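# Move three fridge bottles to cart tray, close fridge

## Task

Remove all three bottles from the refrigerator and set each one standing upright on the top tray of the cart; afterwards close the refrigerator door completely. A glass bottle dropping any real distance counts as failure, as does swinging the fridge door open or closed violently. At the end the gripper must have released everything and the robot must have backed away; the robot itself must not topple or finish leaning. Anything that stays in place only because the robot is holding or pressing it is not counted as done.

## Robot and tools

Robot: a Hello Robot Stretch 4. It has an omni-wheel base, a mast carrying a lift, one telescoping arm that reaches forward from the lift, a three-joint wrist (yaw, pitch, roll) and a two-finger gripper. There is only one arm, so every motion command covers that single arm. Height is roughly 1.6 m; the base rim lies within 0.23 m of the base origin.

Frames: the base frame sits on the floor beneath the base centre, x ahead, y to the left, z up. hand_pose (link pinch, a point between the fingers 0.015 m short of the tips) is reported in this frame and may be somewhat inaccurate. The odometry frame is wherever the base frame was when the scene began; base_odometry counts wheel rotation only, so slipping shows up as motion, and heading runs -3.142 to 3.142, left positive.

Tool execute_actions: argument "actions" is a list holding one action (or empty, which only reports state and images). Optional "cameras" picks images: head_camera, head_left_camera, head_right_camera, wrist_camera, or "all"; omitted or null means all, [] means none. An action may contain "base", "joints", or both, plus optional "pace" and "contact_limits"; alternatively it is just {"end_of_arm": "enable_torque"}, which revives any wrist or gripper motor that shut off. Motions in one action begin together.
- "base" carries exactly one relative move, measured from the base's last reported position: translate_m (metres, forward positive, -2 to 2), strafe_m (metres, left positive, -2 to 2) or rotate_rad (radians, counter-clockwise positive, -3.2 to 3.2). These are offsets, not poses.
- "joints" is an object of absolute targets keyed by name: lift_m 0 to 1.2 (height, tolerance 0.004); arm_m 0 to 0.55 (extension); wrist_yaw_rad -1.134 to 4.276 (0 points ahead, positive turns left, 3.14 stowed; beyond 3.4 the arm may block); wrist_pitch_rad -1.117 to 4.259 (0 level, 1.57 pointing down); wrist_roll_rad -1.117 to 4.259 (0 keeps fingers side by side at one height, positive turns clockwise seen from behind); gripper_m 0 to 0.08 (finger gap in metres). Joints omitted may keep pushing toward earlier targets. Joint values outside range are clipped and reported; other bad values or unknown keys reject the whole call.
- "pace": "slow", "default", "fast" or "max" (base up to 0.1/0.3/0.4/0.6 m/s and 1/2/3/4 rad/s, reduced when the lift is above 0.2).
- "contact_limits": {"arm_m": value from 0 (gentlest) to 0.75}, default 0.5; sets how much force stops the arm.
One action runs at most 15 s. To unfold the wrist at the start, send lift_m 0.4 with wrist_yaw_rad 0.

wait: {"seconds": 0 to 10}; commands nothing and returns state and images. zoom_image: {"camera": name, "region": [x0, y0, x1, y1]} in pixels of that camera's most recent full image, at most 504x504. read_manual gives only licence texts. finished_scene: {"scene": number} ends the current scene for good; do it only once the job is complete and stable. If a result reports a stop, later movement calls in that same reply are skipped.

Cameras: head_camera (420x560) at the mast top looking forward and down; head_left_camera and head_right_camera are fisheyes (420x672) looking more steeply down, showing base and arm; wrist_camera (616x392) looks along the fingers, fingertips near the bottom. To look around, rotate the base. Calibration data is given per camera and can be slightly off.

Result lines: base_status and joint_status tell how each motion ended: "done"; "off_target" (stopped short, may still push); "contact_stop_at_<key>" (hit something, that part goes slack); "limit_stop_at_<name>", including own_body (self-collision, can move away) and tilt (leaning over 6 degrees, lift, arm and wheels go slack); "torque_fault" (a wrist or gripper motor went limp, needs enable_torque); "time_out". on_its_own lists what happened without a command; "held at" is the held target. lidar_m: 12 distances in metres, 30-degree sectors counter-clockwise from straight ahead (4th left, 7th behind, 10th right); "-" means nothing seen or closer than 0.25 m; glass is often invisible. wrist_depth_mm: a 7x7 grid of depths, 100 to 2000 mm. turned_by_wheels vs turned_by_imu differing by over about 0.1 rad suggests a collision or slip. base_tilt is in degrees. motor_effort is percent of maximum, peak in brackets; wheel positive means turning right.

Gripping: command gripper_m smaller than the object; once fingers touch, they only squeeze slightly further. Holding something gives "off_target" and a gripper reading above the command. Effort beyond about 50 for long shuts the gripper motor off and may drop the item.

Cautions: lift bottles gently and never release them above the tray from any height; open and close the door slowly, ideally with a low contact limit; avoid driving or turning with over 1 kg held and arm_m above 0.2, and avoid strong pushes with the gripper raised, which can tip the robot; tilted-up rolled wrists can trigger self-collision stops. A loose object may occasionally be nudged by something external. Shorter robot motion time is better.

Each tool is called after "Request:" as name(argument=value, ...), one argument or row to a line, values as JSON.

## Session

Request:
execute_actions(
  actions=[],
)

Scene clock: 0.00 s.
base_odometry: x=+0.000 y=+0.000 heading=+0.000 (m, m, rad; odometry frame)
turned_by_wheels: +0.000 (rad since the last result)
turned_by_imu: +0.000 (rad since the last result)
base_tilt: forward=-0.7 right=+0.1 (deg)
lidar_m: 0.84 1.27 1.27 1.57 1.16 1.32 1.85 2.03 2.46 0.78 0.66 0.69
base_status: not commanded
joint_positions: lift_m=+0.259 arm_m=-0.002 wrist_yaw_rad=+3.214 wrist_pitch_rad=+0.019 wrist_roll_rad=-0.009 gripper_m=+0.040
joint_status: not commanded
motor_effort: lift_m=+19 arm_m=-2 wrist_yaw_rad=+0 wrist_pitch_rad=-8 wrist_roll_rad=+1 gripper_m=+1 wheel_0=+0 wheel_1=+0 wheel_2=+0 (%)
hand_pose: x=-0.0494 y=+0.0719 z=+0.4330 quat_wxyz=(-0.036, -0.009, -0.005, +0.999) (m; base frame)
wrist_depth_mm: - 139 138 - - - - / - - 136 - - - - / - - 135 - - - - / - 112 136 1983 - - - / 142 139 - - - - - / 200 1708 1756 1708 1708 1661 1430 / 196 1098 109 1098 120 1138 1098
pictures: head_camera, head_left_camera, head_right_camera, wrist_camera
camera_calibration (this result's frames):
wrist_camera: T_world_to_cam=[[-0.0808766, 0.996402, -0.0253555, -0.0575805], [-0.0115227, -0.0263718, -0.999586, 0.497985], [-0.996658, -0.080551, 0.0136141, 0.0991671], [0, 0, 0, 1]] pos_world=[0.0999169, 0.0784941, 0.494968]
Images, in order (width x height): head_camera 420x560, head_left_camera 420x672, head_right_camera 420x672, wrist_camera 616x392.

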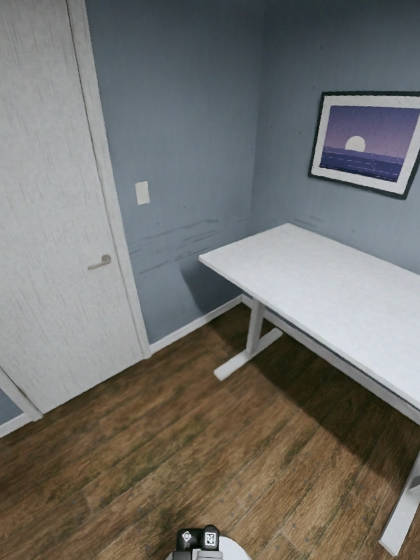

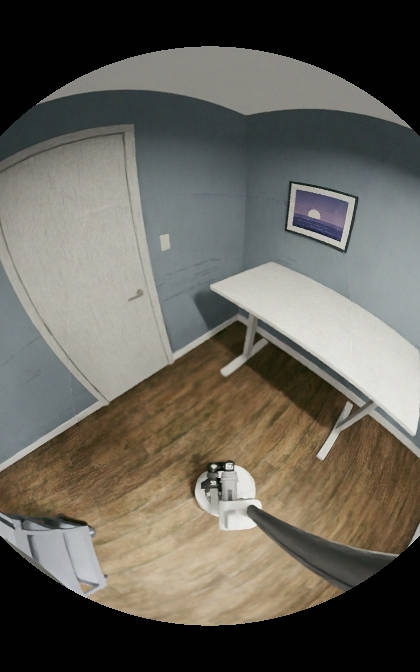

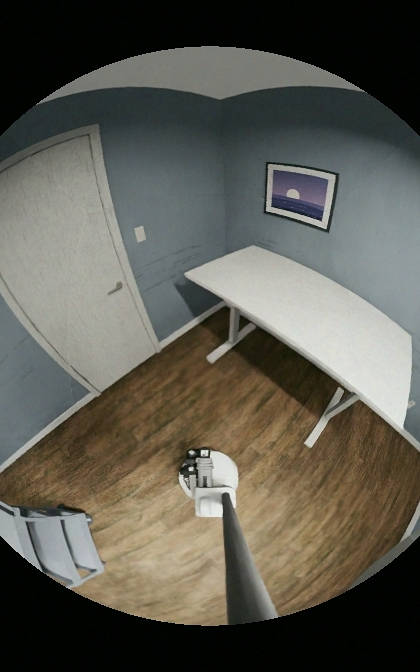

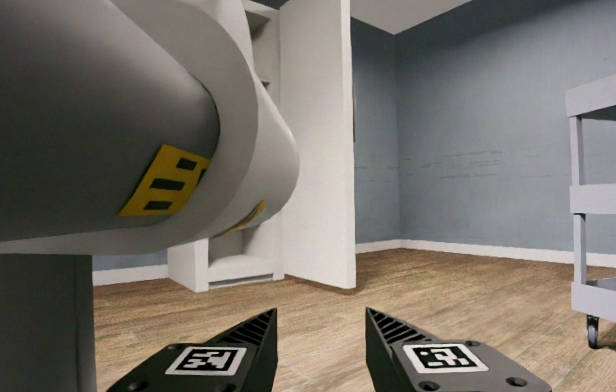

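Request:
execute_actions(
  actions=[
    {"base": {"rotate_rad": -2.85}, "joints": {"lift_m": 0.4, "wrist_yaw_rad": 0, "wrist_pitch_rad": 0.0, "wrist_roll_rad": 0.0, "gripper_m": 0.08}, "pace": "fast"},
  ],
)

Scene clock: 2.57 s.
base_odometry: x=+0.000 y=+0.000 heading=-2.850 (m, m, rad; odometry frame)
turned_by_wheels: -2.850 (rad since the last result)
turned_by_imu: -2.893 (rad since the last result)
base_tilt: forward=-0.7 right=+0.2 (deg)
lidar_m: 2.02 2.44 1.97 0.71 0.69 0.76 1.11 1.26 1.39 1.15 1.17 1.81
base_status: done
joint_positions: lift_m=+0.400 arm_m=-0.002 wrist_yaw_rad=+0.000 wrist_pitch_rad=+0.003 wrist_roll_rad=+0.000 gripper_m=+0.080
joint_status: all done
motor_effort: lift_m=+19(18) arm_m=-2(2) wrist_yaw_rad=-1(6) wrist_pitch_rad=-8(10) wrist_roll_rad=+1(3) gripper_m=+1(5) wheel_0=+1(2) wheel_1=+1(9) wheel_2=+0(11) (%)
hand_pose: x=+0.3818 y=-0.0873 z=+0.5776 quat_wxyz=(+1.000, +0.000, +0.001, +0.000) (m; base frame)
wrist_depth_mm: 1921 - - - 1756 - - / 1921 - - - 1756 - - / 1921 - - - 1708 - - / 1921 - - - 1756 - - / 1863 - - - 1756 - - / 1921 - - 1921 1756 - - / 1537 106 139 1464 1430 106 -
pictures: head_camera, head_left_camera, head_right_camera, wrist_camera
camera_calibration (this result's frames):
wrist_camera: T_world_to_cam=[[0.00954931, -0.999396, -0.0334165, -0.064606], [0.0293611, 0.0336838, -0.999001, 0.632511], [0.999523, 0.00855863, 0.029665, -0.249519], [0, 0, 0, 1]] pos_world=[0.231446, -0.0837368, 0.637122]
Images, in order (width x height): head_camera 420x560, head_left_camera 420x672, head_right_camera 420x672, wrist_camera 616x392.

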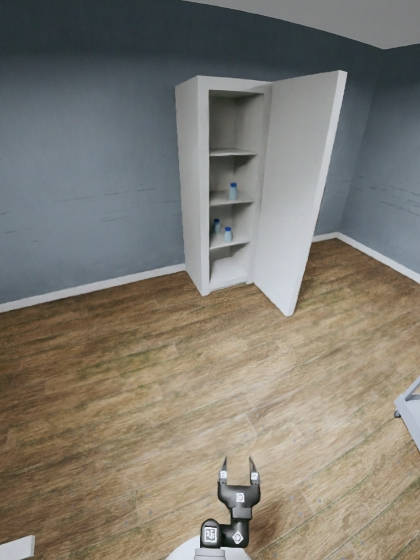

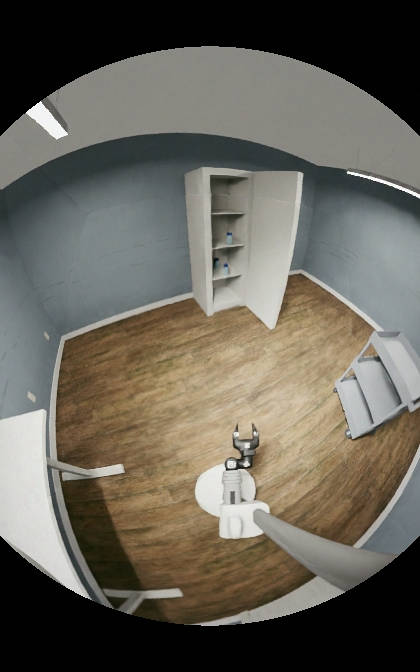

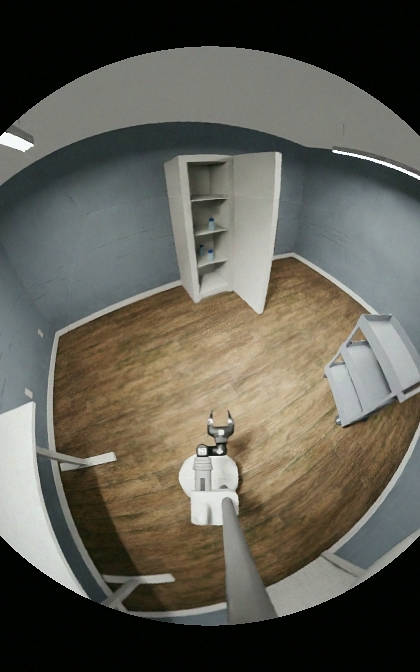

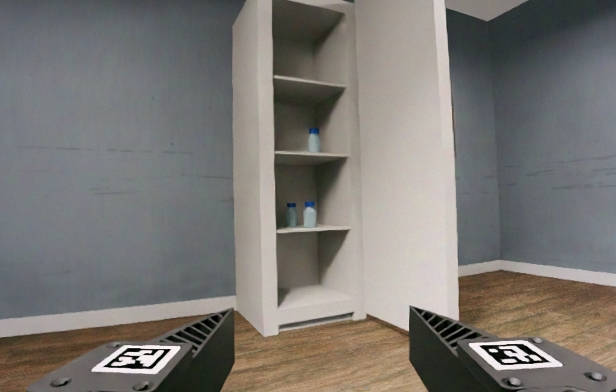

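Request:
zoom_image(
  camera="head_camera",
  region=[170, 170, 330, 330],
)

Request:
zoom_image(
  camera="head_right_camera",
  region=[300, 300, 420, 440],
)

Region (170, 170, 330, 330) of head_camera's 420x560 image, scaled by 3.150, with more detail than that image has.

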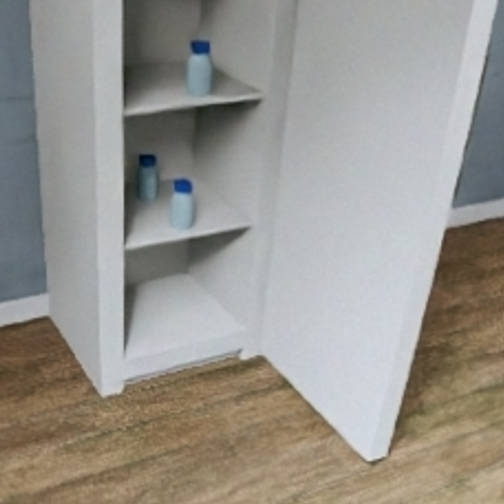

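Region (300, 300, 420, 440) of head_right_camera's 420x672 image, scaled by 3.600, with more detail than that image has; it fills the left 432 columns of this view, and the rest is white.

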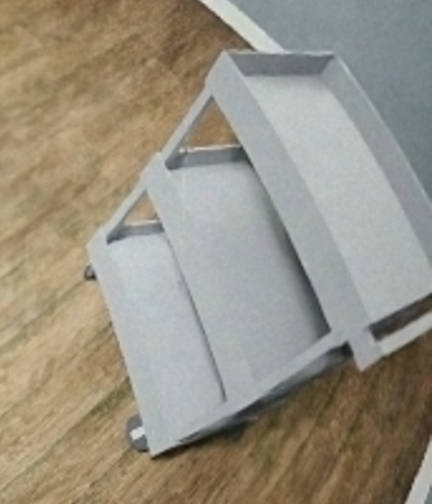

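Request:
execute_actions(
  actions=[
    {"base": {"rotate_rad": -0.274}, "pace": "fast"},
  ],
  cameras=[],
)

Request:
execute_actions(
  actions=[
    {"base": {"translate_m": 1.54}, "joints": {"lift_m": 0.48}, "pace": "max"},
  ],
  cameras=[],
)

Request:
execute_actions(
  actions=[
    {"base": {"rotate_rad": 0.73}, "pace": "fast"},
  ],
)

Scene clock: 4.87 s.
base_odometry: x=+0.000 y=+0.000 heading=-3.124 (m, m, rad; odometry frame)
turned_by_wheels: -0.274 (rad since the last result)
turned_by_imu: -0.279 (rad since the last result)
base_tilt: forward=-0.8 right=+0.2 (deg)
lidar_m: 1.82 2.03 2.47 0.77 0.68 0.68 0.86 1.26 1.27 1.57 1.15 1.31
base_status: done
joint_positions: lift_m=+0.400 arm_m=-0.002 wrist_yaw_rad=+0.000 wrist_pitch_rad=+0.003 wrist_roll_rad=+0.000 gripper_m=+0.080
joint_status: not commanded
motor_effort: lift_m=+19(19) arm_m=-2(2) wrist_yaw_rad=+0(3) wrist_pitch_rad=-8(9) wrist_roll_rad=+1(2) gripper_m=+2(2) wheel_0=-1(8) wheel_1=-1(5) wheel_2=-2(7) (%)
hand_pose: x=+0.3817 y=-0.0874 z=+0.5776 quat_wxyz=(+1.000, +0.000, +0.001, +0.000) (m; base frame)
wrist_depth_mm: 1983 - - 1808 - - - / 1983 - - 1808 - - - / 1921 - - 1808 - - - / 1921 - - 1756 - - - / 1863 - - 1708 - - - / 1863 1921 1983 1756 - - - / 1576 106 139 1464 1397 106 -
pictures: none
No camera images: the call's "cameras" was empty. Leave "cameras" out to get every camera's image.

Scene clock: 9.53 s.
base_odometry: x=-1.540 y=-0.027 heading=-3.124 (m, m, rad; odometry frame)
turned_by_wheels: +0.000 (rad since the last result)
turned_by_imu: +0.105 (rad since the last result)
base_tilt: forward=-0.7 right=+0.1 (deg)
lidar_m: 0.47 0.70 0.73 1.67 2.43 1.74 2.64 1.41 1.03 2.48 2.32 0.35
base_status: done
joint_positions: lift_m=+0.480 arm_m=-0.002 wrist_yaw_rad=+0.000 wrist_pitch_rad=+0.003 wrist_roll_rad=+0.000 gripper_m=+0.080
joint_status: all done
motor_effort: lift_m=+18(22) arm_m=+0(5) wrist_yaw_rad=-1(99) wrist_pitch_rad=-8(37) wrist_roll_rad=+0(9) gripper_m=+2(17) wheel_0=+1(26) wheel_1=-1(16) wheel_2=-1(22) (%)
hand_pose: x=+0.3815 y=-0.0874 z=+0.6576 quat_wxyz=(+1.000, +0.000, +0.001, +0.000) (m; base frame)
wrist_depth_mm: 831 759 452 290 214 168 - / 585 574 449 290 215 169 148 / 820 732 445 291 215 170 148 / 820 732 445 291 216 170 149 / 831 741 449 291 216 170 148 / 691 627 387 290 215 165 148 / 508 106 139 291 215 106 -
pictures: none
No camera images: the call's "cameras" was empty. Leave "cameras" out to get every camera's image.

Scene clock: 10.80 s.
base_odometry: x=-1.540 y=-0.027 heading=-2.394 (m, m, rad; odometry frame)
turned_by_wheels: +0.730 (rad since the last result)
turned_by_imu: +0.741 (rad since the last result)
base_tilt: forward=-0.8 right=+0.1 (deg)
lidar_m: 0.71 1.40 2.07 1.74 1.77 2.52 1.10 1.02 2.37 0.36 0.38 0.60
base_status: done
joint_positions: lift_m=+0.480 arm_m=-0.002 wrist_yaw_rad=+0.000 wrist_pitch_rad=+0.003 wrist_roll_rad=+0.000 gripper_m=+0.080
joint_status: not commanded
motor_effort: lift_m=+19(18) arm_m=-1(1) wrist_yaw_rad=-2(1) wrist_pitch_rad=-8(9) wrist_roll_rad=+0(0) gripper_m=+0(3) wheel_0=+1(2) wheel_1=+0(7) wheel_2=+0(9) (%)
hand_pose: x=+0.3815 y=-0.0874 z=+0.6576 quat_wxyz=(+1.000, +0.000, +0.001, +0.000) (m; base frame)
wrist_depth_mm: 1182 1138 525 931 554 615 455 / 1182 1138 525 591 603 585 459 / 1160 1118 521 931 904 715 462 / 1160 1118 512 931 904 723 462 / 1182 1118 508 917 891 723 466 / 1182 1118 508 691 525 603 466 / 1160 106 138 904 500 106 -
pictures: head_camera, head_left_camera, head_right_camera, wrist_camera
camera_calibration (this result's frames):
wrist_camera: T_world_to_cam=[[0.009441, -0.999378, -0.033984, -0.0615346], [0.0294359, 0.0342485, -0.99898, 0.712534], [0.999522, 0.00843102, 0.0297409, -0.251719], [0, 0, 0, 1]] pos_world=[0.231205, -0.0837773, 0.717202]
Images, in order (width x height): head_camera 420x560, head_left_camera 420x672, head_right_camera 420x672, wrist_camera 616x392.

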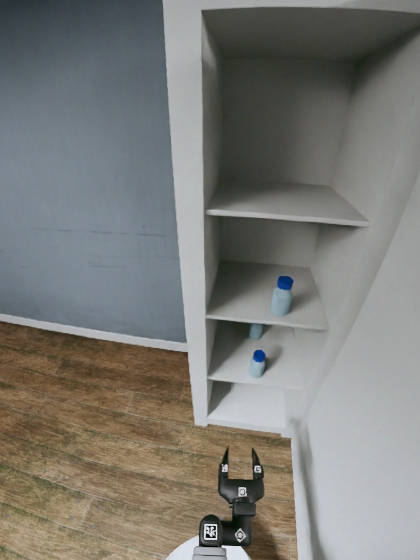

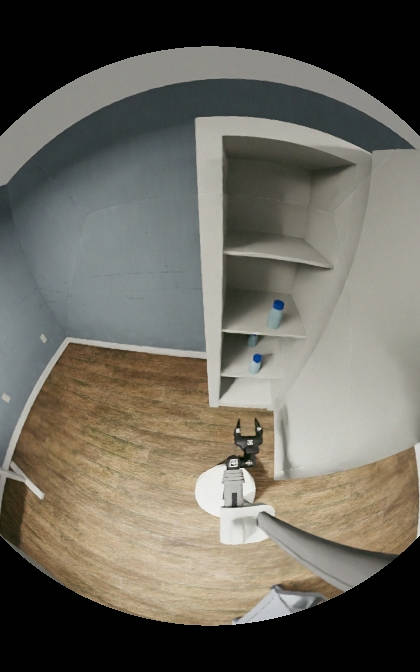

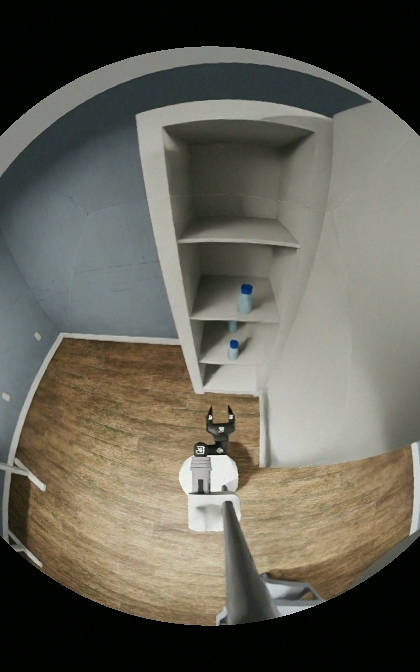

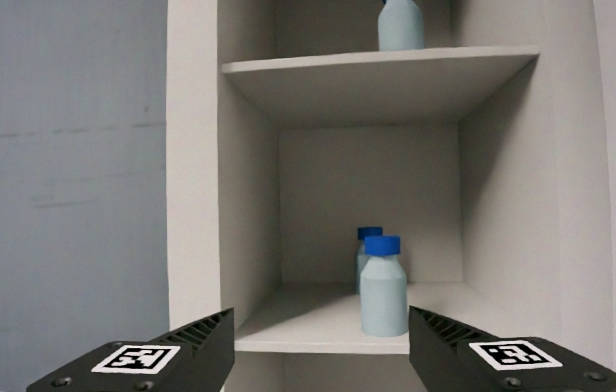

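Request:
zoom_image(
  camera="wrist_camera",
  region=[320, 210, 440, 300],
)

Request:
zoom_image(
  camera="wrist_camera",
  region=[340, 0, 460, 70],
)

Region (320, 210, 440, 300) of wrist_camera's 616x392 image, scaled by 4.200; it fills the top 378 rows of this view, and the rest is white.

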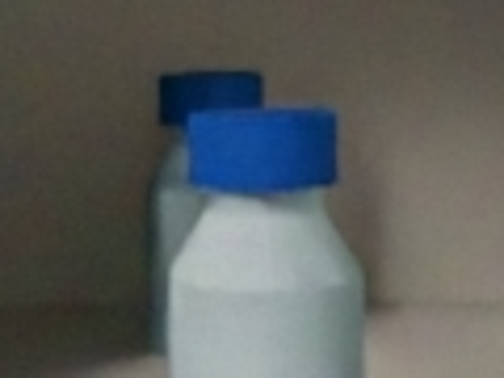

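Region (340, 0, 460, 70) of wrist_camera's 616x392 image, scaled by 4.200; it fills the top 294 rows of this view, and the rest is white.

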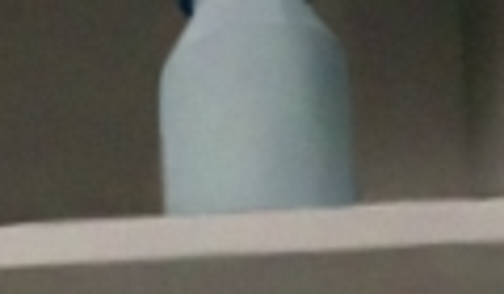

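Request:
execute_actions(
  actions=[
    {"base": {"rotate_rad": -0.129}, "joints": {"arm_m": 0.25}, "pace": "fast"},
  ],
  cameras=["wrist_camera"],
)

Request:
zoom_image(
  camera="wrist_camera",
  region=[220, 220, 430, 380],
)

Scene clock: 13.10 s.
base_odometry: x=-1.540 y=-0.027 heading=-2.523 (m, m, rad; odometry frame)
turned_by_wheels: -0.129 (rad since the last result)
turned_by_imu: -0.132 (rad since the last result)
base_tilt: forward=-0.7 right=+0.1 (deg)
lidar_m: 0.72 0.75 1.80 2.38 1.74 2.31 1.26 1.01 2.42 0.38 0.36 0.50
base_status: done
joint_positions: lift_m=+0.480 arm_m=+0.249 wrist_yaw_rad=+0.000 wrist_pitch_rad=+0.003 wrist_roll_rad=+0.000 gripper_m=+0.080
joint_status: all done
motor_effort: lift_m=+18(19) arm_m=+4(6) wrist_yaw_rad=-1(2) wrist_pitch_rad=-7(8) wrist_roll_rad=+1(1) gripper_m=+3(3) wheel_0=-1(6) wheel_1=-2(6) wheel_2=+0(5) (%)
hand_pose: x=+0.6328 y=-0.0874 z=+0.6577 quat_wxyz=(+1.000, +0.000, +0.001, +0.000) (m; base frame)
wrist_depth_mm: 307 389 413 404 424 410 325 / 307 455 585 603 603 455 322 / 307 455 683 683 691 462 325 / 298 452 676 683 683 466 329 / 303 449 683 683 676 469 330 / 301 439 627 304 661 436 329 / 282 106 138 290 392 106 -
pictures: wrist_camera
camera_calibration (this result's frames):
wrist_camera: T_world_to_cam=[[0.00946384, -0.999378, -0.0339836, -0.0639166], [0.0294767, 0.0342492, -0.998979, 0.70512], [0.999521, 0.00845244, 0.0297825, -0.502892], [0, 0, 0, 1]] pos_world=[0.482471, -0.0837759, 0.717205]
Images, in order (width x height): wrist_camera 616x392.

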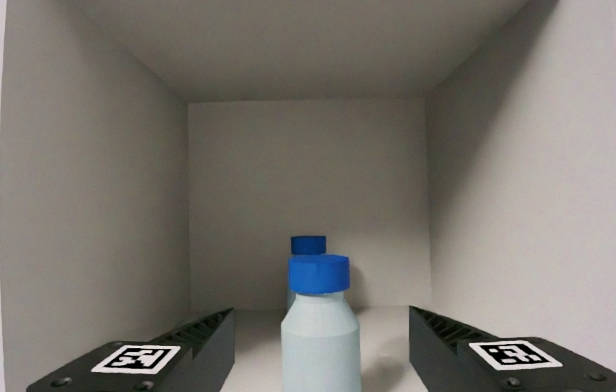

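Region (220, 220, 430, 380) of wrist_camera's 616x392 image, scaled by 2.400; it fills the top 384 rows of this view, and the rest is white.

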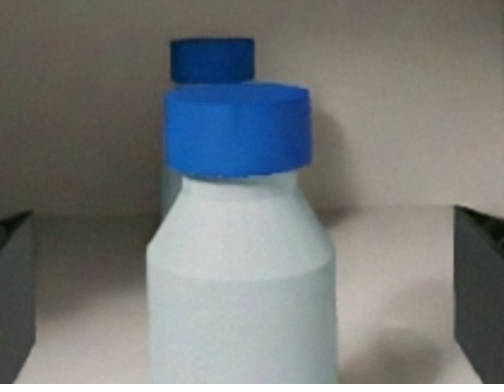

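Request:
execute_actions(
  actions=[
    {"joints": {"arm_m": 0.439, "lift_m": 0.478}, "contact_limits": {"arm_m": 0.2}},
  ],
  cameras=["wrist_camera"],
)

Scene clock: 14.97 s.
base_odometry: x=-1.540 y=-0.027 heading=-2.523 (m, m, rad; odometry frame)
turned_by_wheels: +0.000 (rad since the last result)
turned_by_imu: +0.000 (rad since the last result)
base_tilt: forward=-0.8 right=+0.2 (deg)
lidar_m: 0.69 0.73 1.78 2.38 1.75 2.31 1.27 1.00 2.39 0.37 0.36 0.53
base_status: not commanded
joint_positions: lift_m=+0.478 arm_m=+0.438 wrist_yaw_rad=+0.000 wrist_pitch_rad=+0.003 wrist_roll_rad=+0.000 gripper_m=+0.080
joint_status: all done
motor_effort: lift_m=+16(15) arm_m=+5(1) wrist_yaw_rad=-1(0) wrist_pitch_rad=-8(8) wrist_roll_rad=+0(0) gripper_m=+2(2) wheel_0=-1(1) wheel_1=-1(1) wheel_2=+0(0) (%)
contact_limits: arm_m 0.2
hand_pose: x=+0.8218 y=-0.0874 z=+0.6558 quat_wxyz=(+1.000, +0.000, +0.001, +0.000) (m; base frame)
wrist_depth_mm: 307 394 418 413 427 413 322 / 310 459 496 496 496 449 319 / 310 459 496 492 496 459 324 / 300 452 492 492 492 462 325 / 306 452 488 488 488 466 327 / 303 442 484 156 484 433 327 / 285 106 139 110 115 106 -
pictures: wrist_camera
camera_calibration (this result's frames):
wrist_camera: T_world_to_cam=[[0.00935724, -0.999379, -0.0339837, -0.0657014], [0.0294887, 0.0342461, -0.998978, 0.697732], [0.999521, 0.00834554, 0.0297908, -0.691702], [0, 0, 0, 1]] pos_world=[0.67141, -0.0837826, 0.715393]
Images, in order (width x height): wrist_camera 616x392.

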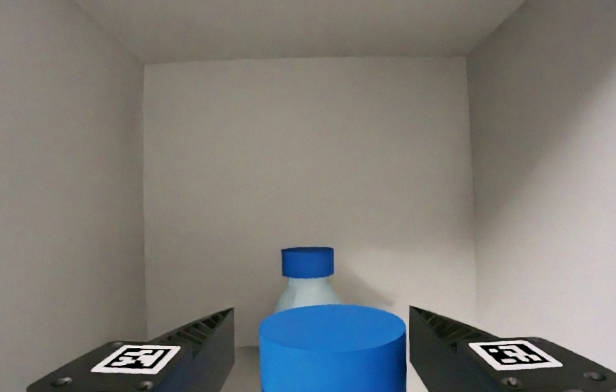

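Request:
execute_actions(
  actions=[
    {"joints": {"gripper_m": 0.03, "wrist_yaw_rad": -0.015}, "pace": "slow"},
  ],
  cameras=[],
)

Request:
execute_actions(
  actions=[
    {"joints": {"lift_m": 0.505}},
  ],
  cameras=["wrist_camera", "head_right_camera"],
)

Scene clock: 16.53 s.
base_odometry: x=-1.540 y=-0.027 heading=-2.523 (m, m, rad; odometry frame)
turned_by_wheels: +0.000 (rad since the last result)
turned_by_imu: +0.000 (rad since the last result)
base_tilt: forward=-0.8 right=+0.1 (deg)
lidar_m: 0.72 0.75 1.80 2.38 1.74 2.33 1.26 1.02 2.43 0.37 0.37 0.51
base_status: not commanded
joint_positions: lift_m=+0.478 arm_m=+0.438 wrist_yaw_rad=-0.015 wrist_pitch_rad=+0.003 wrist_roll_rad=+0.000 gripper_m=+0.053
joint_status: gripper_m off_target (ended at +0.053, target +0.030); the others done
on_its_own: gripper_m is held at +0.047, not at your +0.030, by its contact guard: the fingers met something
motor_effort: lift_m=+16(16) arm_m=+4(5) wrist_yaw_rad=+0(3) wrist_pitch_rad=-8(8) wrist_roll_rad=+0(1) gripper_m=-36(38) wheel_0=+0(0) wheel_1=-1(1) wheel_2=+0(0) (%)
hand_pose: x=+0.8204 y=-0.0907 z=+0.6558 quat_wxyz=(+1.000, +0.000, +0.001, -0.008) (m; base frame)
wrist_depth_mm: 317 394 418 410 430 399 315 / 319 473 496 496 500 436 310 / 319 473 492 492 500 439 314 / 309 473 492 492 500 445 317 / 314 466 488 488 492 449 319 / 310 459 488 156 492 449 319 / 306 392 120 109 113 - -
pictures: none
No camera images: the call's "cameras" was empty. Leave "cameras" out to get every camera's image.

Scene clock: 17.43 s.
base_odometry: x=-1.540 y=-0.027 heading=-2.523 (m, m, rad; odometry frame)
turned_by_wheels: +0.000 (rad since the last result)
turned_by_imu: +0.000 (rad since the last result)
base_tilt: forward=-0.7 right=+0.1 (deg)
lidar_m: 0.69 0.74 1.82 2.38 1.73 2.32 1.26 1.02 2.43 0.36 0.36 0.53
base_status: not commanded
joint_positions: lift_m=+0.505 arm_m=+0.438 wrist_yaw_rad=-0.015 wrist_pitch_rad=+0.005 wrist_roll_rad=+0.000 gripper_m=+0.053
joint_status: all done
on_its_own: gripper_m is held at +0.047, not at your +0.030, by its contact guard: the fingers met something
motor_effort: lift_m=+22(18) arm_m=+4(5) wrist_yaw_rad=+1(1) wrist_pitch_rad=-16(18) wrist_roll_rad=+1(0) gripper_m=-35(35) wheel_0=-1(1) wheel_1=-1(2) wheel_2=+0(0) (%)
hand_pose: x=+0.8204 y=-0.0907 z=+0.6818 quat_wxyz=(+1.000, +0.000, +0.003, -0.008) (m; base frame)
wrist_depth_mm: 315 359 370 366 382 366 315 / 319 442 492 496 496 436 312 / 319 473 492 496 500 442 315 / 309 473 492 492 492 445 319 / 314 469 488 488 492 449 319 / 310 459 484 156 488 449 320 / 307 392 120 109 113 - -
pictures: head_right_camera, wrist_camera
camera_calibration (this result's frames):
wrist_camera: T_world_to_cam=[[-0.00613004, -0.999404, -0.0339709, -0.0553755], [0.0271531, 0.0337927, -0.99906, 0.725717], [0.999612, -0.00704669, 0.0269298, -0.690609], [0, 0, 0, 1]] pos_world=[0.670296, -0.0847329, 0.741751]
Images, in order (width x height): head_right_camera 420x672, wrist_camera 616x392.

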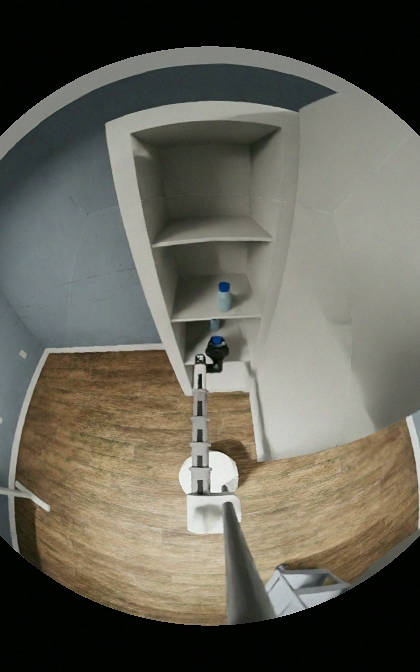

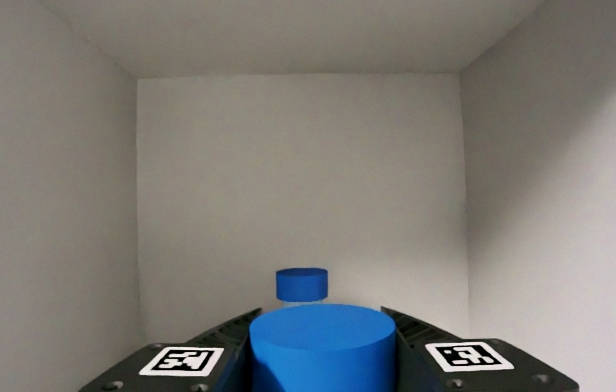

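Request:
execute_actions(
  actions=[
    {"base": {"translate_m": -0.6}, "joints": {"arm_m": 0.0, "lift_m": 0.87, "wrist_yaw_rad": 0.0}, "pace": "fast"},
  ],
  cameras=[],
)

Request:
execute_actions(
  actions=[
    {"base": {"rotate_rad": -2.43}, "pace": "fast"},
  ],
  cameras=["wrist_camera", "head_camera"],
)

Scene clock: 20.77 s.
base_odometry: x=-1.051 y=+0.321 heading=-2.524 (m, m, rad; odometry frame)
turned_by_wheels: +0.000 (rad since the last result)
turned_by_imu: +0.002 (rad since the last result)
base_tilt: forward=-0.8 right=+0.1 (deg)
lidar_m: 1.30 1.94 2.54 1.60 1.65 1.94 0.89 0.58 0.55 2.32 2.41 0.77
base_status: done
joint_positions: lift_m=+0.870 arm_m=+0.001 wrist_yaw_rad=+0.000 wrist_pitch_rad=+0.005 wrist_roll_rad=+0.000 gripper_m=+0.053
joint_status: all done
on_its_own: gripper_m is held at +0.047, not at your +0.030, by its contact guard: the fingers met something
motor_effort: lift_m=+22(20) arm_m=-5(6) wrist_yaw_rad=+0(4) wrist_pitch_rad=-16(17) wrist_roll_rad=+0(1) gripper_m=-35(34) wheel_0=+0(2) wheel_1=+0(9) wheel_2=+0(11) (%)
hand_pose: x=+0.3843 y=-0.0875 z=+1.0468 quat_wxyz=(+1.000, +0.000, +0.003, +0.000) (m; base frame)
wrist_depth_mm: 1661 1661 1366 1308 1118 549 459 / 1708 1661 1537 1537 1098 559 459 / 1661 1661 1499 1537 1098 569 452 / 1661 1618 1537 1537 1098 574 452 / 1661 1661 1537 1397 1078 580 452 / 1618 1618 1499 156 820 580 449 / 1618 1661 120 109 113 - 449
pictures: none
No camera images: the call's "cameras" was empty. Leave "cameras" out to get every camera's image.

Scene clock: 23.27 s.
base_odometry: x=-1.051 y=+0.321 heading=+1.330 (m, m, rad; odometry frame)
turned_by_wheels: -2.430 (rad since the last result)
turned_by_imu: -2.466 (rad since the last result)
base_tilt: forward=-0.8 right=+0.2 (deg)
lidar_m: 0.54 0.62 2.32 2.30 0.77 1.33 2.08 2.43 1.60 1.81 1.87 0.70
base_status: done
joint_positions: lift_m=+0.870 arm_m=+0.001 wrist_yaw_rad=+0.000 wrist_pitch_rad=+0.005 wrist_roll_rad=+0.000 gripper_m=+0.053
joint_status: not commanded
on_its_own: gripper_m is held at +0.047, not at your +0.030, by its contact guard: the fingers met something
motor_effort: lift_m=+21(22) arm_m=-5(5) wrist_yaw_rad=+0(3) wrist_pitch_rad=-16(16) wrist_roll_rad=+1(1) gripper_m=-35(34) wheel_0=+2(8) wheel_1=+1(10) wheel_2=+0(6) (%)
hand_pose: x=+0.3844 y=-0.0875 z=+1.0468 quat_wxyz=(+1.000, +0.000, +0.003, +0.000) (m; base frame)
wrist_depth_mm: 1863 - - - 1808 1537 1336 / 1921 - - - 1808 1537 1336 / 1921 - - - 1808 1537 1336 / 1863 - - - 1808 1499 1336 / 1863 - - - 1808 1537 1336 / 1863 - - 156 831 1499 1336 / 1863 732 120 109 113 - 1308
pictures: head_camera, wrist_camera
camera_calibration (this result's frames):
wrist_camera: T_world_to_cam=[[0.0088957, -0.999385, -0.0339049, -0.0483046], [0.0267106, 0.0341316, -0.99906, 1.10238], [0.999604, 0.00798172, 0.0269978, -0.263317], [0, 0, 0, 1]] pos_world=[0.234197, -0.0837994, 1.10682]
Images, in order (width x height): head_camera 420x560, wrist_camera 616x392.

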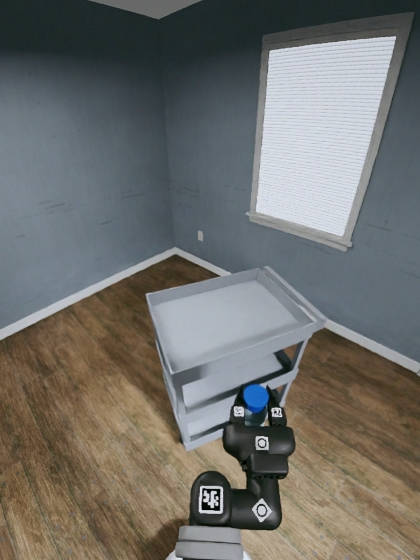

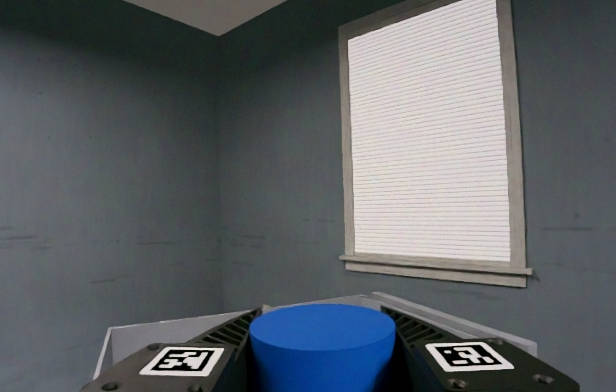

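Request:
zoom_image(
  camera="head_camera",
  region=[135, 255, 335, 425],
)

Region (135, 255, 335, 425) of head_camera's 420x560 image, scaled by 2.520, with more detail than that image has; it fills the top 428 rows of this view, and the rest is white.

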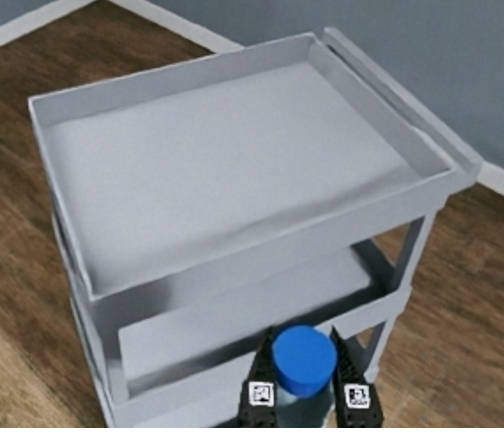

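Request:
execute_actions(
  actions=[
    {"base": {"rotate_rad": -0.135}, "joints": {"arm_m": 0.525}, "contact_limits": {"arm_m": 0.2}, "pace": "fast"},
  ],
  cameras=["head_camera"],
)

Request:
execute_actions(
  actions=[
    {"joints": {"lift_m": 0.765}},
  ],
  cameras=["wrist_camera", "head_camera"],
)

Scene clock: 26.20 s.
base_odometry: x=-1.051 y=+0.321 heading=+1.195 (m, m, rad; odometry frame)
turned_by_wheels: -0.135 (rad since the last result)
turned_by_imu: -0.138 (rad since the last result)
base_tilt: forward=-0.7 right=+0.1 (deg)
lidar_m: 0.58 0.55 2.32 2.45 0.76 1.31 1.98 2.48 1.58 1.71 1.92 0.83
base_status: done
joint_positions: lift_m=+0.870 arm_m=+0.524 wrist_yaw_rad=+0.000 wrist_pitch_rad=+0.006 wrist_roll_rad=+0.000 gripper_m=+0.053
joint_status: all done
on_its_own: gripper_m is held at +0.047, not at your +0.030, by its contact guard: the fingers met something
motor_effort: lift_m=+21(21) arm_m=+4(5) wrist_yaw_rad=-2(3) wrist_pitch_rad=-16(17) wrist_roll_rad=+0(0) gripper_m=-36(34) wheel_0=+1(7) wheel_1=+1(5) wheel_2=+0(5) (%)
contact_limits: arm_m 0.2
hand_pose: x=+0.9078 y=-0.0874 z=+1.0468 quat_wxyz=(+1.000, +0.000, +0.003, +0.000) (m; base frame)
wrist_depth_mm: 1756 1983 1708 1464 1229 1060 960 / 1756 1983 1708 1397 1229 1078 960 / 1756 1983 1661 1430 1229 1078 976 / 1756 1983 1661 1430 1229 1060 976 / 1756 1983 1708 1430 1229 1078 976 / 1708 1921 1708 156 1160 1060 976 / 1708 1921 120 109 113 - 946
pictures: head_camera
Images, in order (width x height): head_camera 420x560.

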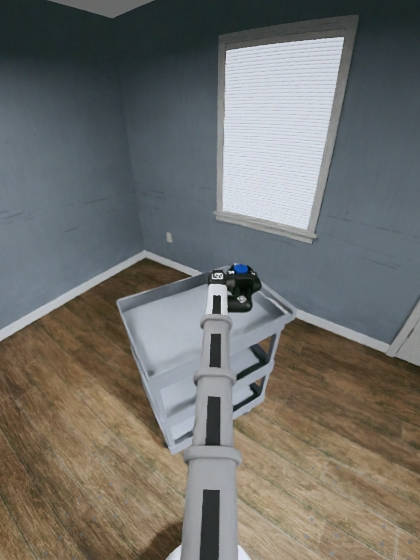

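Scene clock: 27.67 s.
base_odometry: x=-1.051 y=+0.321 heading=+1.195 (m, m, rad; odometry frame)
turned_by_wheels: +0.000 (rad since the last result)
turned_by_imu: +0.000 (rad since the last result)
base_tilt: forward=-0.7 right=+0.1 (deg)
lidar_m: 0.57 0.55 2.32 2.46 0.78 1.31 1.99 2.46 1.60 1.71 1.89 0.84
base_status: not commanded
joint_positions: lift_m=+0.765 arm_m=+0.524 wrist_yaw_rad=+0.000 wrist_pitch_rad=+0.006 wrist_roll_rad=+0.000 gripper_m=+0.053
joint_status: all done
on_its_own: gripper_m is held at +0.047, not at your +0.030, by its contact guard: the fingers met something
motor_effort: lift_m=+17(26) arm_m=+4(4) wrist_yaw_rad=-1(1) wrist_pitch_rad=-16(16) wrist_roll_rad=+1(0) gripper_m=-36(34) wheel_0=+1(1) wheel_1=+1(1) wheel_2=+0(0) (%)
hand_pose: x=+0.9078 y=-0.0874 z=+0.9421 quat_wxyz=(+1.000, +0.000, +0.003, +0.000) (m; base frame)
wrist_depth_mm: 1756 1983 1708 1430 1229 1078 976 / 1808 - 1708 1430 1229 1060 991 / 1808 1983 1661 1430 1229 1078 976 / 1756 1983 1661 1397 1229 1078 976 / 1756 1983 1708 1397 1229 1060 960 / 1756 1983 1661 156 1160 1078 960 / 334 355 120 109 113 - 946
pictures: head_camera, wrist_camera
camera_calibration (this result's frames):
wrist_camera: T_world_to_cam=[[0.00941535, -0.999381, -0.0339064, -0.0568698], [0.02654, 0.0341457, -0.999064, 0.983931], [0.999603, 0.00850667, 0.026845, -0.783512], [0, 0, 0, 1]] pos_world=[0.757623, -0.0837666, 1.00212]
Images, in order (width x height): head_camera 420x560, wrist_camera 616x392.

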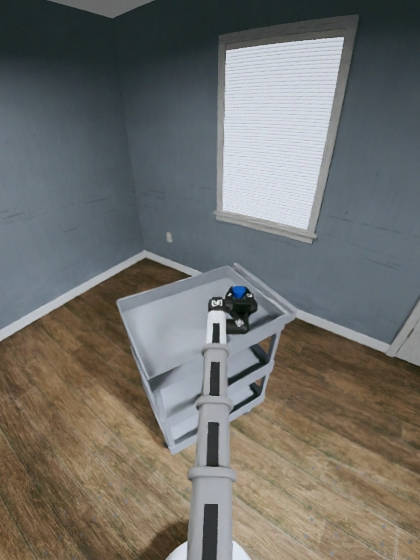

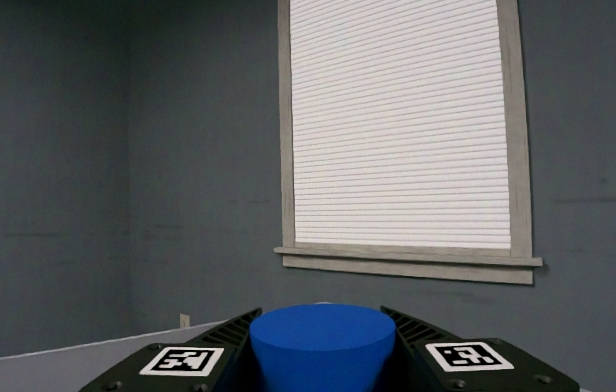

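Request:
execute_actions(
  actions=[
    {"joints": {"lift_m": 0.748}, "pace": "slow"},
  ],
  cameras=[],
)

Scene clock: 28.63 s.
base_odometry: x=-1.051 y=+0.321 heading=+1.195 (m, m, rad; odometry frame)
turned_by_wheels: +0.000 (rad since the last result)
turned_by_imu: +0.000 (rad since the last result)
base_tilt: forward=-0.7 right=+0.2 (deg)
lidar_m: 0.58 0.56 2.33 2.46 0.78 1.31 1.99 2.47 1.60 1.70 1.92 0.82
base_status: not commanded
joint_positions: lift_m=+0.748 arm_m=+0.524 wrist_yaw_rad=+0.000 wrist_pitch_rad=+0.005 wrist_roll_rad=+0.000 gripper_m=+0.053
joint_status: all done
on_its_own: gripper_m is held at +0.047, not at your +0.030, by its contact guard: the fingers met something
motor_effort: lift_m=+17(17) arm_m=+4(4) wrist_yaw_rad=-2(2) wrist_pitch_rad=-16(16) wrist_roll_rad=+0(1) gripper_m=-35(35) wheel_0=+1(1) wheel_1=+1(1) wheel_2=+0(0) (%)
hand_pose: x=+0.9078 y=-0.0874 z=+0.9252 quat_wxyz=(+1.000, +0.000, +0.003, +0.000) (m; base frame)
wrist_depth_mm: 1756 - 1661 1430 1229 1078 976 / 1756 1983 1708 1430 1229 1078 960 / 1756 1983 1708 1430 1229 1078 976 / 1756 1983 1661 1397 1229 1078 976 / 1756 1983 1708 1397 1229 1060 976 / 1708 1921 445 156 1160 1060 960 / 329 353 120 109 113 - 946
pictures: none
No camera images: the call's "cameras" was empty. Leave "cameras" out to get every camera's image.

Request:
execute_actions(
  actions=[
    {"joints": {"lift_m": 0.745}, "pace": "slow"},
  ],
  cameras=[],
)

Scene clock: 29.23 s.
base_odometry: x=-1.051 y=+0.321 heading=+1.195 (m, m, rad; odometry frame)
turned_by_wheels: +0.000 (rad since the last result)
turned_by_imu: +0.000 (rad since the last result)
base_tilt: forward=-0.7 right=+0.1 (deg)
lidar_m: 0.58 0.56 2.33 2.45 0.78 1.31 1.97 2.49 1.60 1.70 1.91 0.81
base_status: not commanded
joint_positions: lift_m=+0.745 arm_m=+0.524 wrist_yaw_rad=+0.000 wrist_pitch_rad=+0.002 wrist_roll_rad=+0.000 gripper_m=+0.053
joint_status: all done
on_its_own: gripper_m is held at +0.047, not at your +0.030, by its contact guard: the fingers met something
motor_effort: lift_m=+15(17) arm_m=+5(4) wrist_yaw_rad=+0(2) wrist_pitch_rad=-6(16) wrist_roll_rad=+0(0) gripper_m=-35(33) wheel_0=+1(1) wheel_1=+1(1) wheel_2=+0(0) (%)
hand_pose: x=+0.9078 y=-0.0874 z=+0.9231 quat_wxyz=(+1.000, +0.000, +0.001, +0.000) (m; base frame)
wrist_depth_mm: 1756 1983 1708 1430 1229 1078 976 / 1808 1983 1708 1430 1229 1078 960 / 1756 - 1708 1430 1229 1078 976 / 1756 1983 1708 1430 1229 1078 976 / 1756 1983 1661 1430 1205 1060 976 / 1708 1921 1576 156 1160 1078 960 / 327 351 120 110 113 - 946
pictures: none
No camera images: the call's "cameras" was empty. Leave "cameras" out to get every camera's image.

Request:
execute_actions(
  actions=[
    {"joints": {"gripper_m": 0.08}},
  ],
  cameras=[],
)

Request:
execute_actions(
  actions=[
    {"joints": {"arm_m": 0.42, "lift_m": 0.80}, "pace": "fast"},
  ],
  cameras=["head_camera"],
)

Request:
execute_actions(
  actions=[
    {"base": {"rotate_rad": 2.531}, "joints": {"lift_m": 0.882, "arm_m": 0.1}, "pace": "fast"},
  ],
  cameras=["wrist_camera"],
)

Scene clock: 30.70 s.
base_odometry: x=-1.051 y=+0.321 heading=+1.195 (m, m, rad; odometry frame)
turned_by_wheels: +0.000 (rad since the last result)
turned_by_imu: +0.000 (rad since the last result)
base_tilt: forward=-0.7 right=+0.1 (deg)
lidar_m: 0.57 0.55 2.32 2.43 0.79 1.33 2.01 2.49 1.60 1.71 1.90 0.82
base_status: not commanded
joint_positions: lift_m=+0.745 arm_m=+0.524 wrist_yaw_rad=+0.000 wrist_pitch_rad=+0.002 wrist_roll_rad=+0.000 gripper_m=+0.080
joint_status: all done
motor_effort: lift_m=+16(16) arm_m=+4(4) wrist_yaw_rad=+1(1) wrist_pitch_rad=-7(7) wrist_roll_rad=+0(1) gripper_m=+0(35) wheel_0=+1(1) wheel_1=+1(1) wheel_2=+0(0) (%)
hand_pose: x=+0.9078 y=-0.0875 z=+0.9230 quat_wxyz=(+1.000, +0.000, +0.001, +0.000) (m; base frame)
wrist_depth_mm: 1808 1983 1708 1430 1229 1078 976 / 1808 1983 1661 1430 1229 1078 976 / 1756 1983 1708 1430 1229 1078 976 / 1708 1921 1661 1397 1229 1078 976 / 1756 1983 1708 1430 1205 1078 976 / 1708 1921 442 154 1160 1060 960 / 322 106 124 109 123 106 -
pictures: none
No camera images: the call's "cameras" was empty. Leave "cameras" out to get every camera's image.

Scene clock: 31.83 s.
base_odometry: x=-1.051 y=+0.321 heading=+1.195 (m, m, rad; odometry frame)
turned_by_wheels: +0.000 (rad since the last result)
turned_by_imu: +0.000 (rad since the last result)
base_tilt: forward=-0.8 right=+0.2 (deg)
lidar_m: 0.58 0.55 2.32 2.46 0.75 1.32 1.99 2.50 1.60 1.71 1.92 0.82
base_status: not commanded
joint_positions: lift_m=+0.800 arm_m=+0.421 wrist_yaw_rad=+0.000 wrist_pitch_rad=+0.003 wrist_roll_rad=+0.000 gripper_m=+0.080
joint_status: all done
motor_effort: lift_m=+20(23) arm_m=-5(6) wrist_yaw_rad=+0(0) wrist_pitch_rad=-8(8) wrist_roll_rad=+0(0) gripper_m=+3(2) wheel_0=+1(1) wheel_1=+1(1) wheel_2=+0(0) (%)
hand_pose: x=+0.8044 y=-0.0875 z=+0.9775 quat_wxyz=(+1.000, +0.000, +0.001, +0.000) (m; base frame)
wrist_depth_mm: 1808 - 1863 1499 1308 1138 1042 / 1756 - 1863 1537 1308 1160 1042 / 1808 - 1863 1537 1308 1160 1060 / 1808 - 1808 1537 1308 1160 1042 / 1756 - 1808 1499 1281 1160 1042 / 1808 - 1708 1464 1308 1138 1042 / 1708 106 138 222 387 106 -
pictures: head_camera
Images, in order (width x height): head_camera 420x560.

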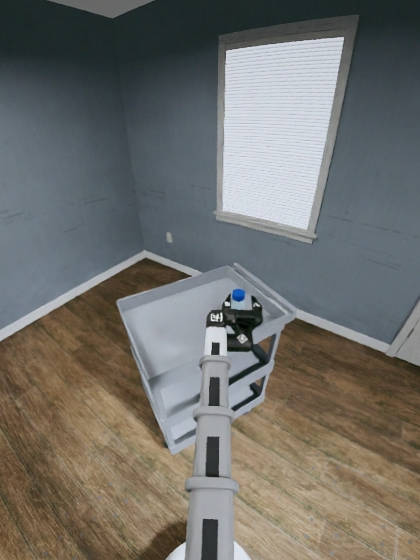

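Scene clock: 34.27 s.
base_odometry: x=-1.051 y=+0.321 heading=-2.557 (m, m, rad; odometry frame)
turned_by_wheels: +2.531 (rad since the last result)
turned_by_imu: +2.569 (rad since the last result)
base_tilt: forward=-0.7 right=+0.1 (deg)
lidar_m: 1.26 1.92 2.54 1.61 1.68 1.97 0.92 0.60 0.54 2.33 2.40 0.77
base_status: done
joint_positions: lift_m=+0.882 arm_m=+0.101 wrist_yaw_rad=+0.000 wrist_pitch_rad=+0.003 wrist_roll_rad=+0.000 gripper_m=+0.080
joint_status: all done
motor_effort: lift_m=+20(22) arm_m=-5(6) wrist_yaw_rad=-1(3) wrist_pitch_rad=-7(8) wrist_roll_rad=+0(1) gripper_m=+1(0) wheel_0=+1(3) wheel_1=+1(8) wheel_2=+1(7) (%)
hand_pose: x=+0.4845 y=-0.0874 z=+1.0595 quat_wxyz=(+1.000, +0.000, +0.001, +0.000) (m; base frame)
wrist_depth_mm: 1537 1576 1182 1281 931 496 370 / 1537 1576 1336 1464 960 504 370 / 1537 1537 1118 1464 976 512 373 / 1499 1537 1308 1430 1008 517 373 / 1499 1499 1078 1205 1008 521 373 / 1499 1537 1042 1464 991 484 373 / 1537 106 138 1281 991 106 -
pictures: wrist_camera
camera_calibration (this result's frames):
wrist_camera: T_world_to_cam=[[0.00947885, -0.999379, -0.0339303, -0.048916], [0.0294471, 0.0341961, -0.998981, 1.11096], [0.999521, 0.00847004, 0.029753, -0.366534], [0, 0, 0, 1]] pos_world=[0.334107, -0.0837718, 1.11908]
Images, in order (width x height): wrist_camera 616x392.

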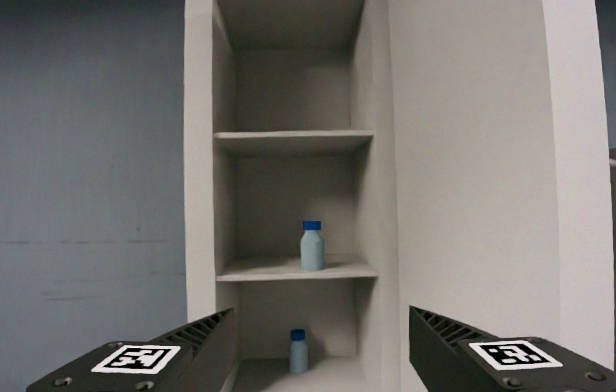

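Request:
execute_actions(
  actions=[
    {"base": {"translate_m": 0.6}, "joints": {"arm_m": 0.276}, "pace": "fast"},
  ],
  cameras=["wrist_camera"],
)

Request:
zoom_image(
  camera="wrist_camera",
  region=[220, 220, 430, 380],
)

Scene clock: 37.40 s.
base_odometry: x=-1.551 y=-0.010 heading=-2.557 (m, m, rad; odometry frame)
turned_by_wheels: +0.000 (rad since the last result)
turned_by_imu: -0.004 (rad since the last result)
base_tilt: forward=-0.8 right=+0.1 (deg)
lidar_m: 0.70 0.73 1.75 2.45 1.75 2.29 1.30 1.01 2.44 0.41 0.35 0.47
base_status: done
joint_positions: lift_m=+0.882 arm_m=+0.275 wrist_yaw_rad=+0.000 wrist_pitch_rad=+0.003 wrist_roll_rad=+0.000 gripper_m=+0.080
joint_status: all done
motor_effort: lift_m=+20(20) arm_m=+4(4) wrist_yaw_rad=-1(2) wrist_pitch_rad=-8(8) wrist_roll_rad=+0(0) gripper_m=+1(2) wheel_0=+1(9) wheel_1=+1(6) wheel_2=+0(9) (%)
hand_pose: x=+0.6588 y=-0.0874 z=+1.0595 quat_wxyz=(+1.000, +0.000, +0.001, +0.000) (m; base frame)
wrist_depth_mm: 355 399 410 402 421 355 264 / 377 517 580 597 549 362 267 / 375 564 654 661 668 364 270 / 364 564 654 654 661 368 272 / 373 559 647 654 661 370 272 / 368 535 640 287 574 347 272 / 343 106 139 277 407 106 -
pictures: wrist_camera
camera_calibration (this result's frames):
wrist_camera: T_world_to_cam=[[0.00934941, -0.99938, -0.0339302, -0.0505112], [0.0294888, 0.0341924, -0.99898, 1.10581], [0.999521, 0.00833932, 0.0297902, -0.54085], [0, 0, 0, 1]] pos_world=[0.508455, -0.0837799, 1.11908]
Images, in order (width x height): wrist_camera 616x392.

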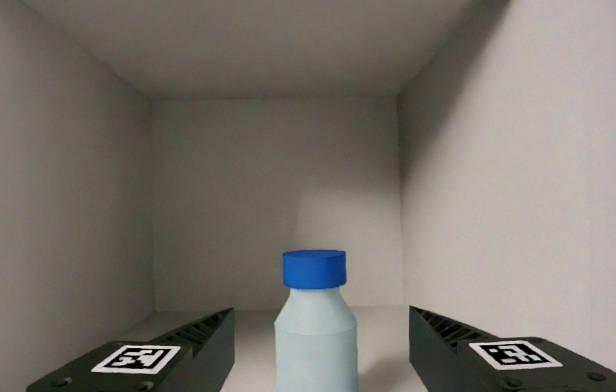

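Region (220, 220, 430, 380) of wrist_camera's 616x392 image, scaled by 2.400; it fills the top 384 rows of this view, and the rest is white.

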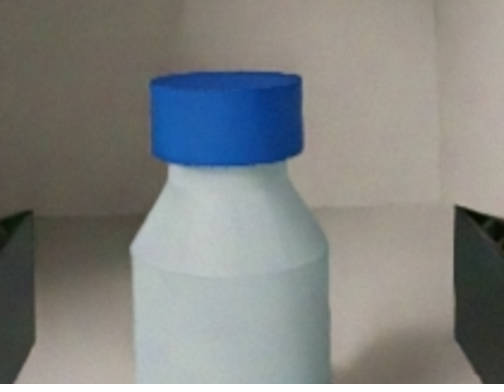

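Request:
execute_actions(
  actions=[
    {"joints": {"arm_m": 0.452, "lift_m": 0.887}, "contact_limits": {"arm_m": 0.2}},
  ],
  cameras=["wrist_camera"],
)

Scene clock: 39.23 s.
base_odometry: x=-1.551 y=-0.010 heading=-2.557 (m, m, rad; odometry frame)
turned_by_wheels: +0.000 (rad since the last result)
turned_by_imu: +0.000 (rad since the last result)
base_tilt: forward=-0.8 right=+0.2 (deg)
lidar_m: 0.72 0.74 1.75 2.45 1.76 2.25 1.29 1.01 2.43 0.37 0.34 0.47
base_status: not commanded
joint_positions: lift_m=+0.887 arm_m=+0.451 wrist_yaw_rad=+0.000 wrist_pitch_rad=+0.003 wrist_roll_rad=+0.000 gripper_m=+0.080
joint_status: all done
motor_effort: lift_m=+21(21) arm_m=+4(5) wrist_yaw_rad=+0(0) wrist_pitch_rad=-8(8) wrist_roll_rad=+0(0) gripper_m=+3(1) wheel_0=+1(1) wheel_1=+1(1) wheel_2=+0(0) (%)
contact_limits: arm_m 0.2
hand_pose: x=+0.8348 y=-0.0874 z=+1.0645 quat_wxyz=(+1.000, +0.000, +0.001, +0.000) (m; base frame)
wrist_depth_mm: 364 387 399 394 410 342 253 / 387 477 484 488 492 345 256 / 387 477 480 488 488 351 259 / 375 473 480 484 488 353 263 / 382 473 477 480 484 357 263 / 377 469 473 156 480 332 263 / 355 106 124 107 127 106 -
pictures: wrist_camera
camera_calibration (this result's frames):
wrist_camera: T_world_to_cam=[[0.00935316, -0.99938, -0.0339302, -0.0519911], [0.0294934, 0.0341926, -0.99898, 1.10556], [0.999521, 0.0083429, 0.0297949, -0.716895], [0, 0, 0, 1]] pos_world=[0.684431, -0.0837797, 1.12402]
Images, in order (width x height): wrist_camera 616x392.

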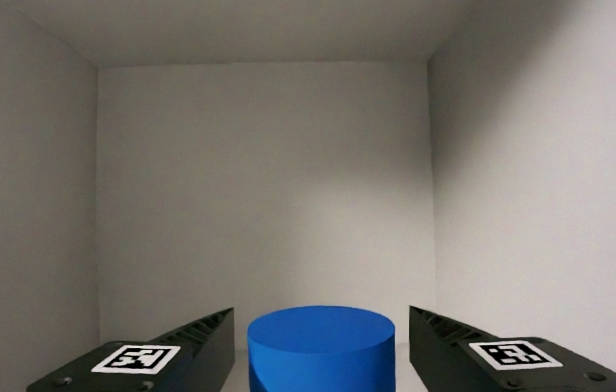

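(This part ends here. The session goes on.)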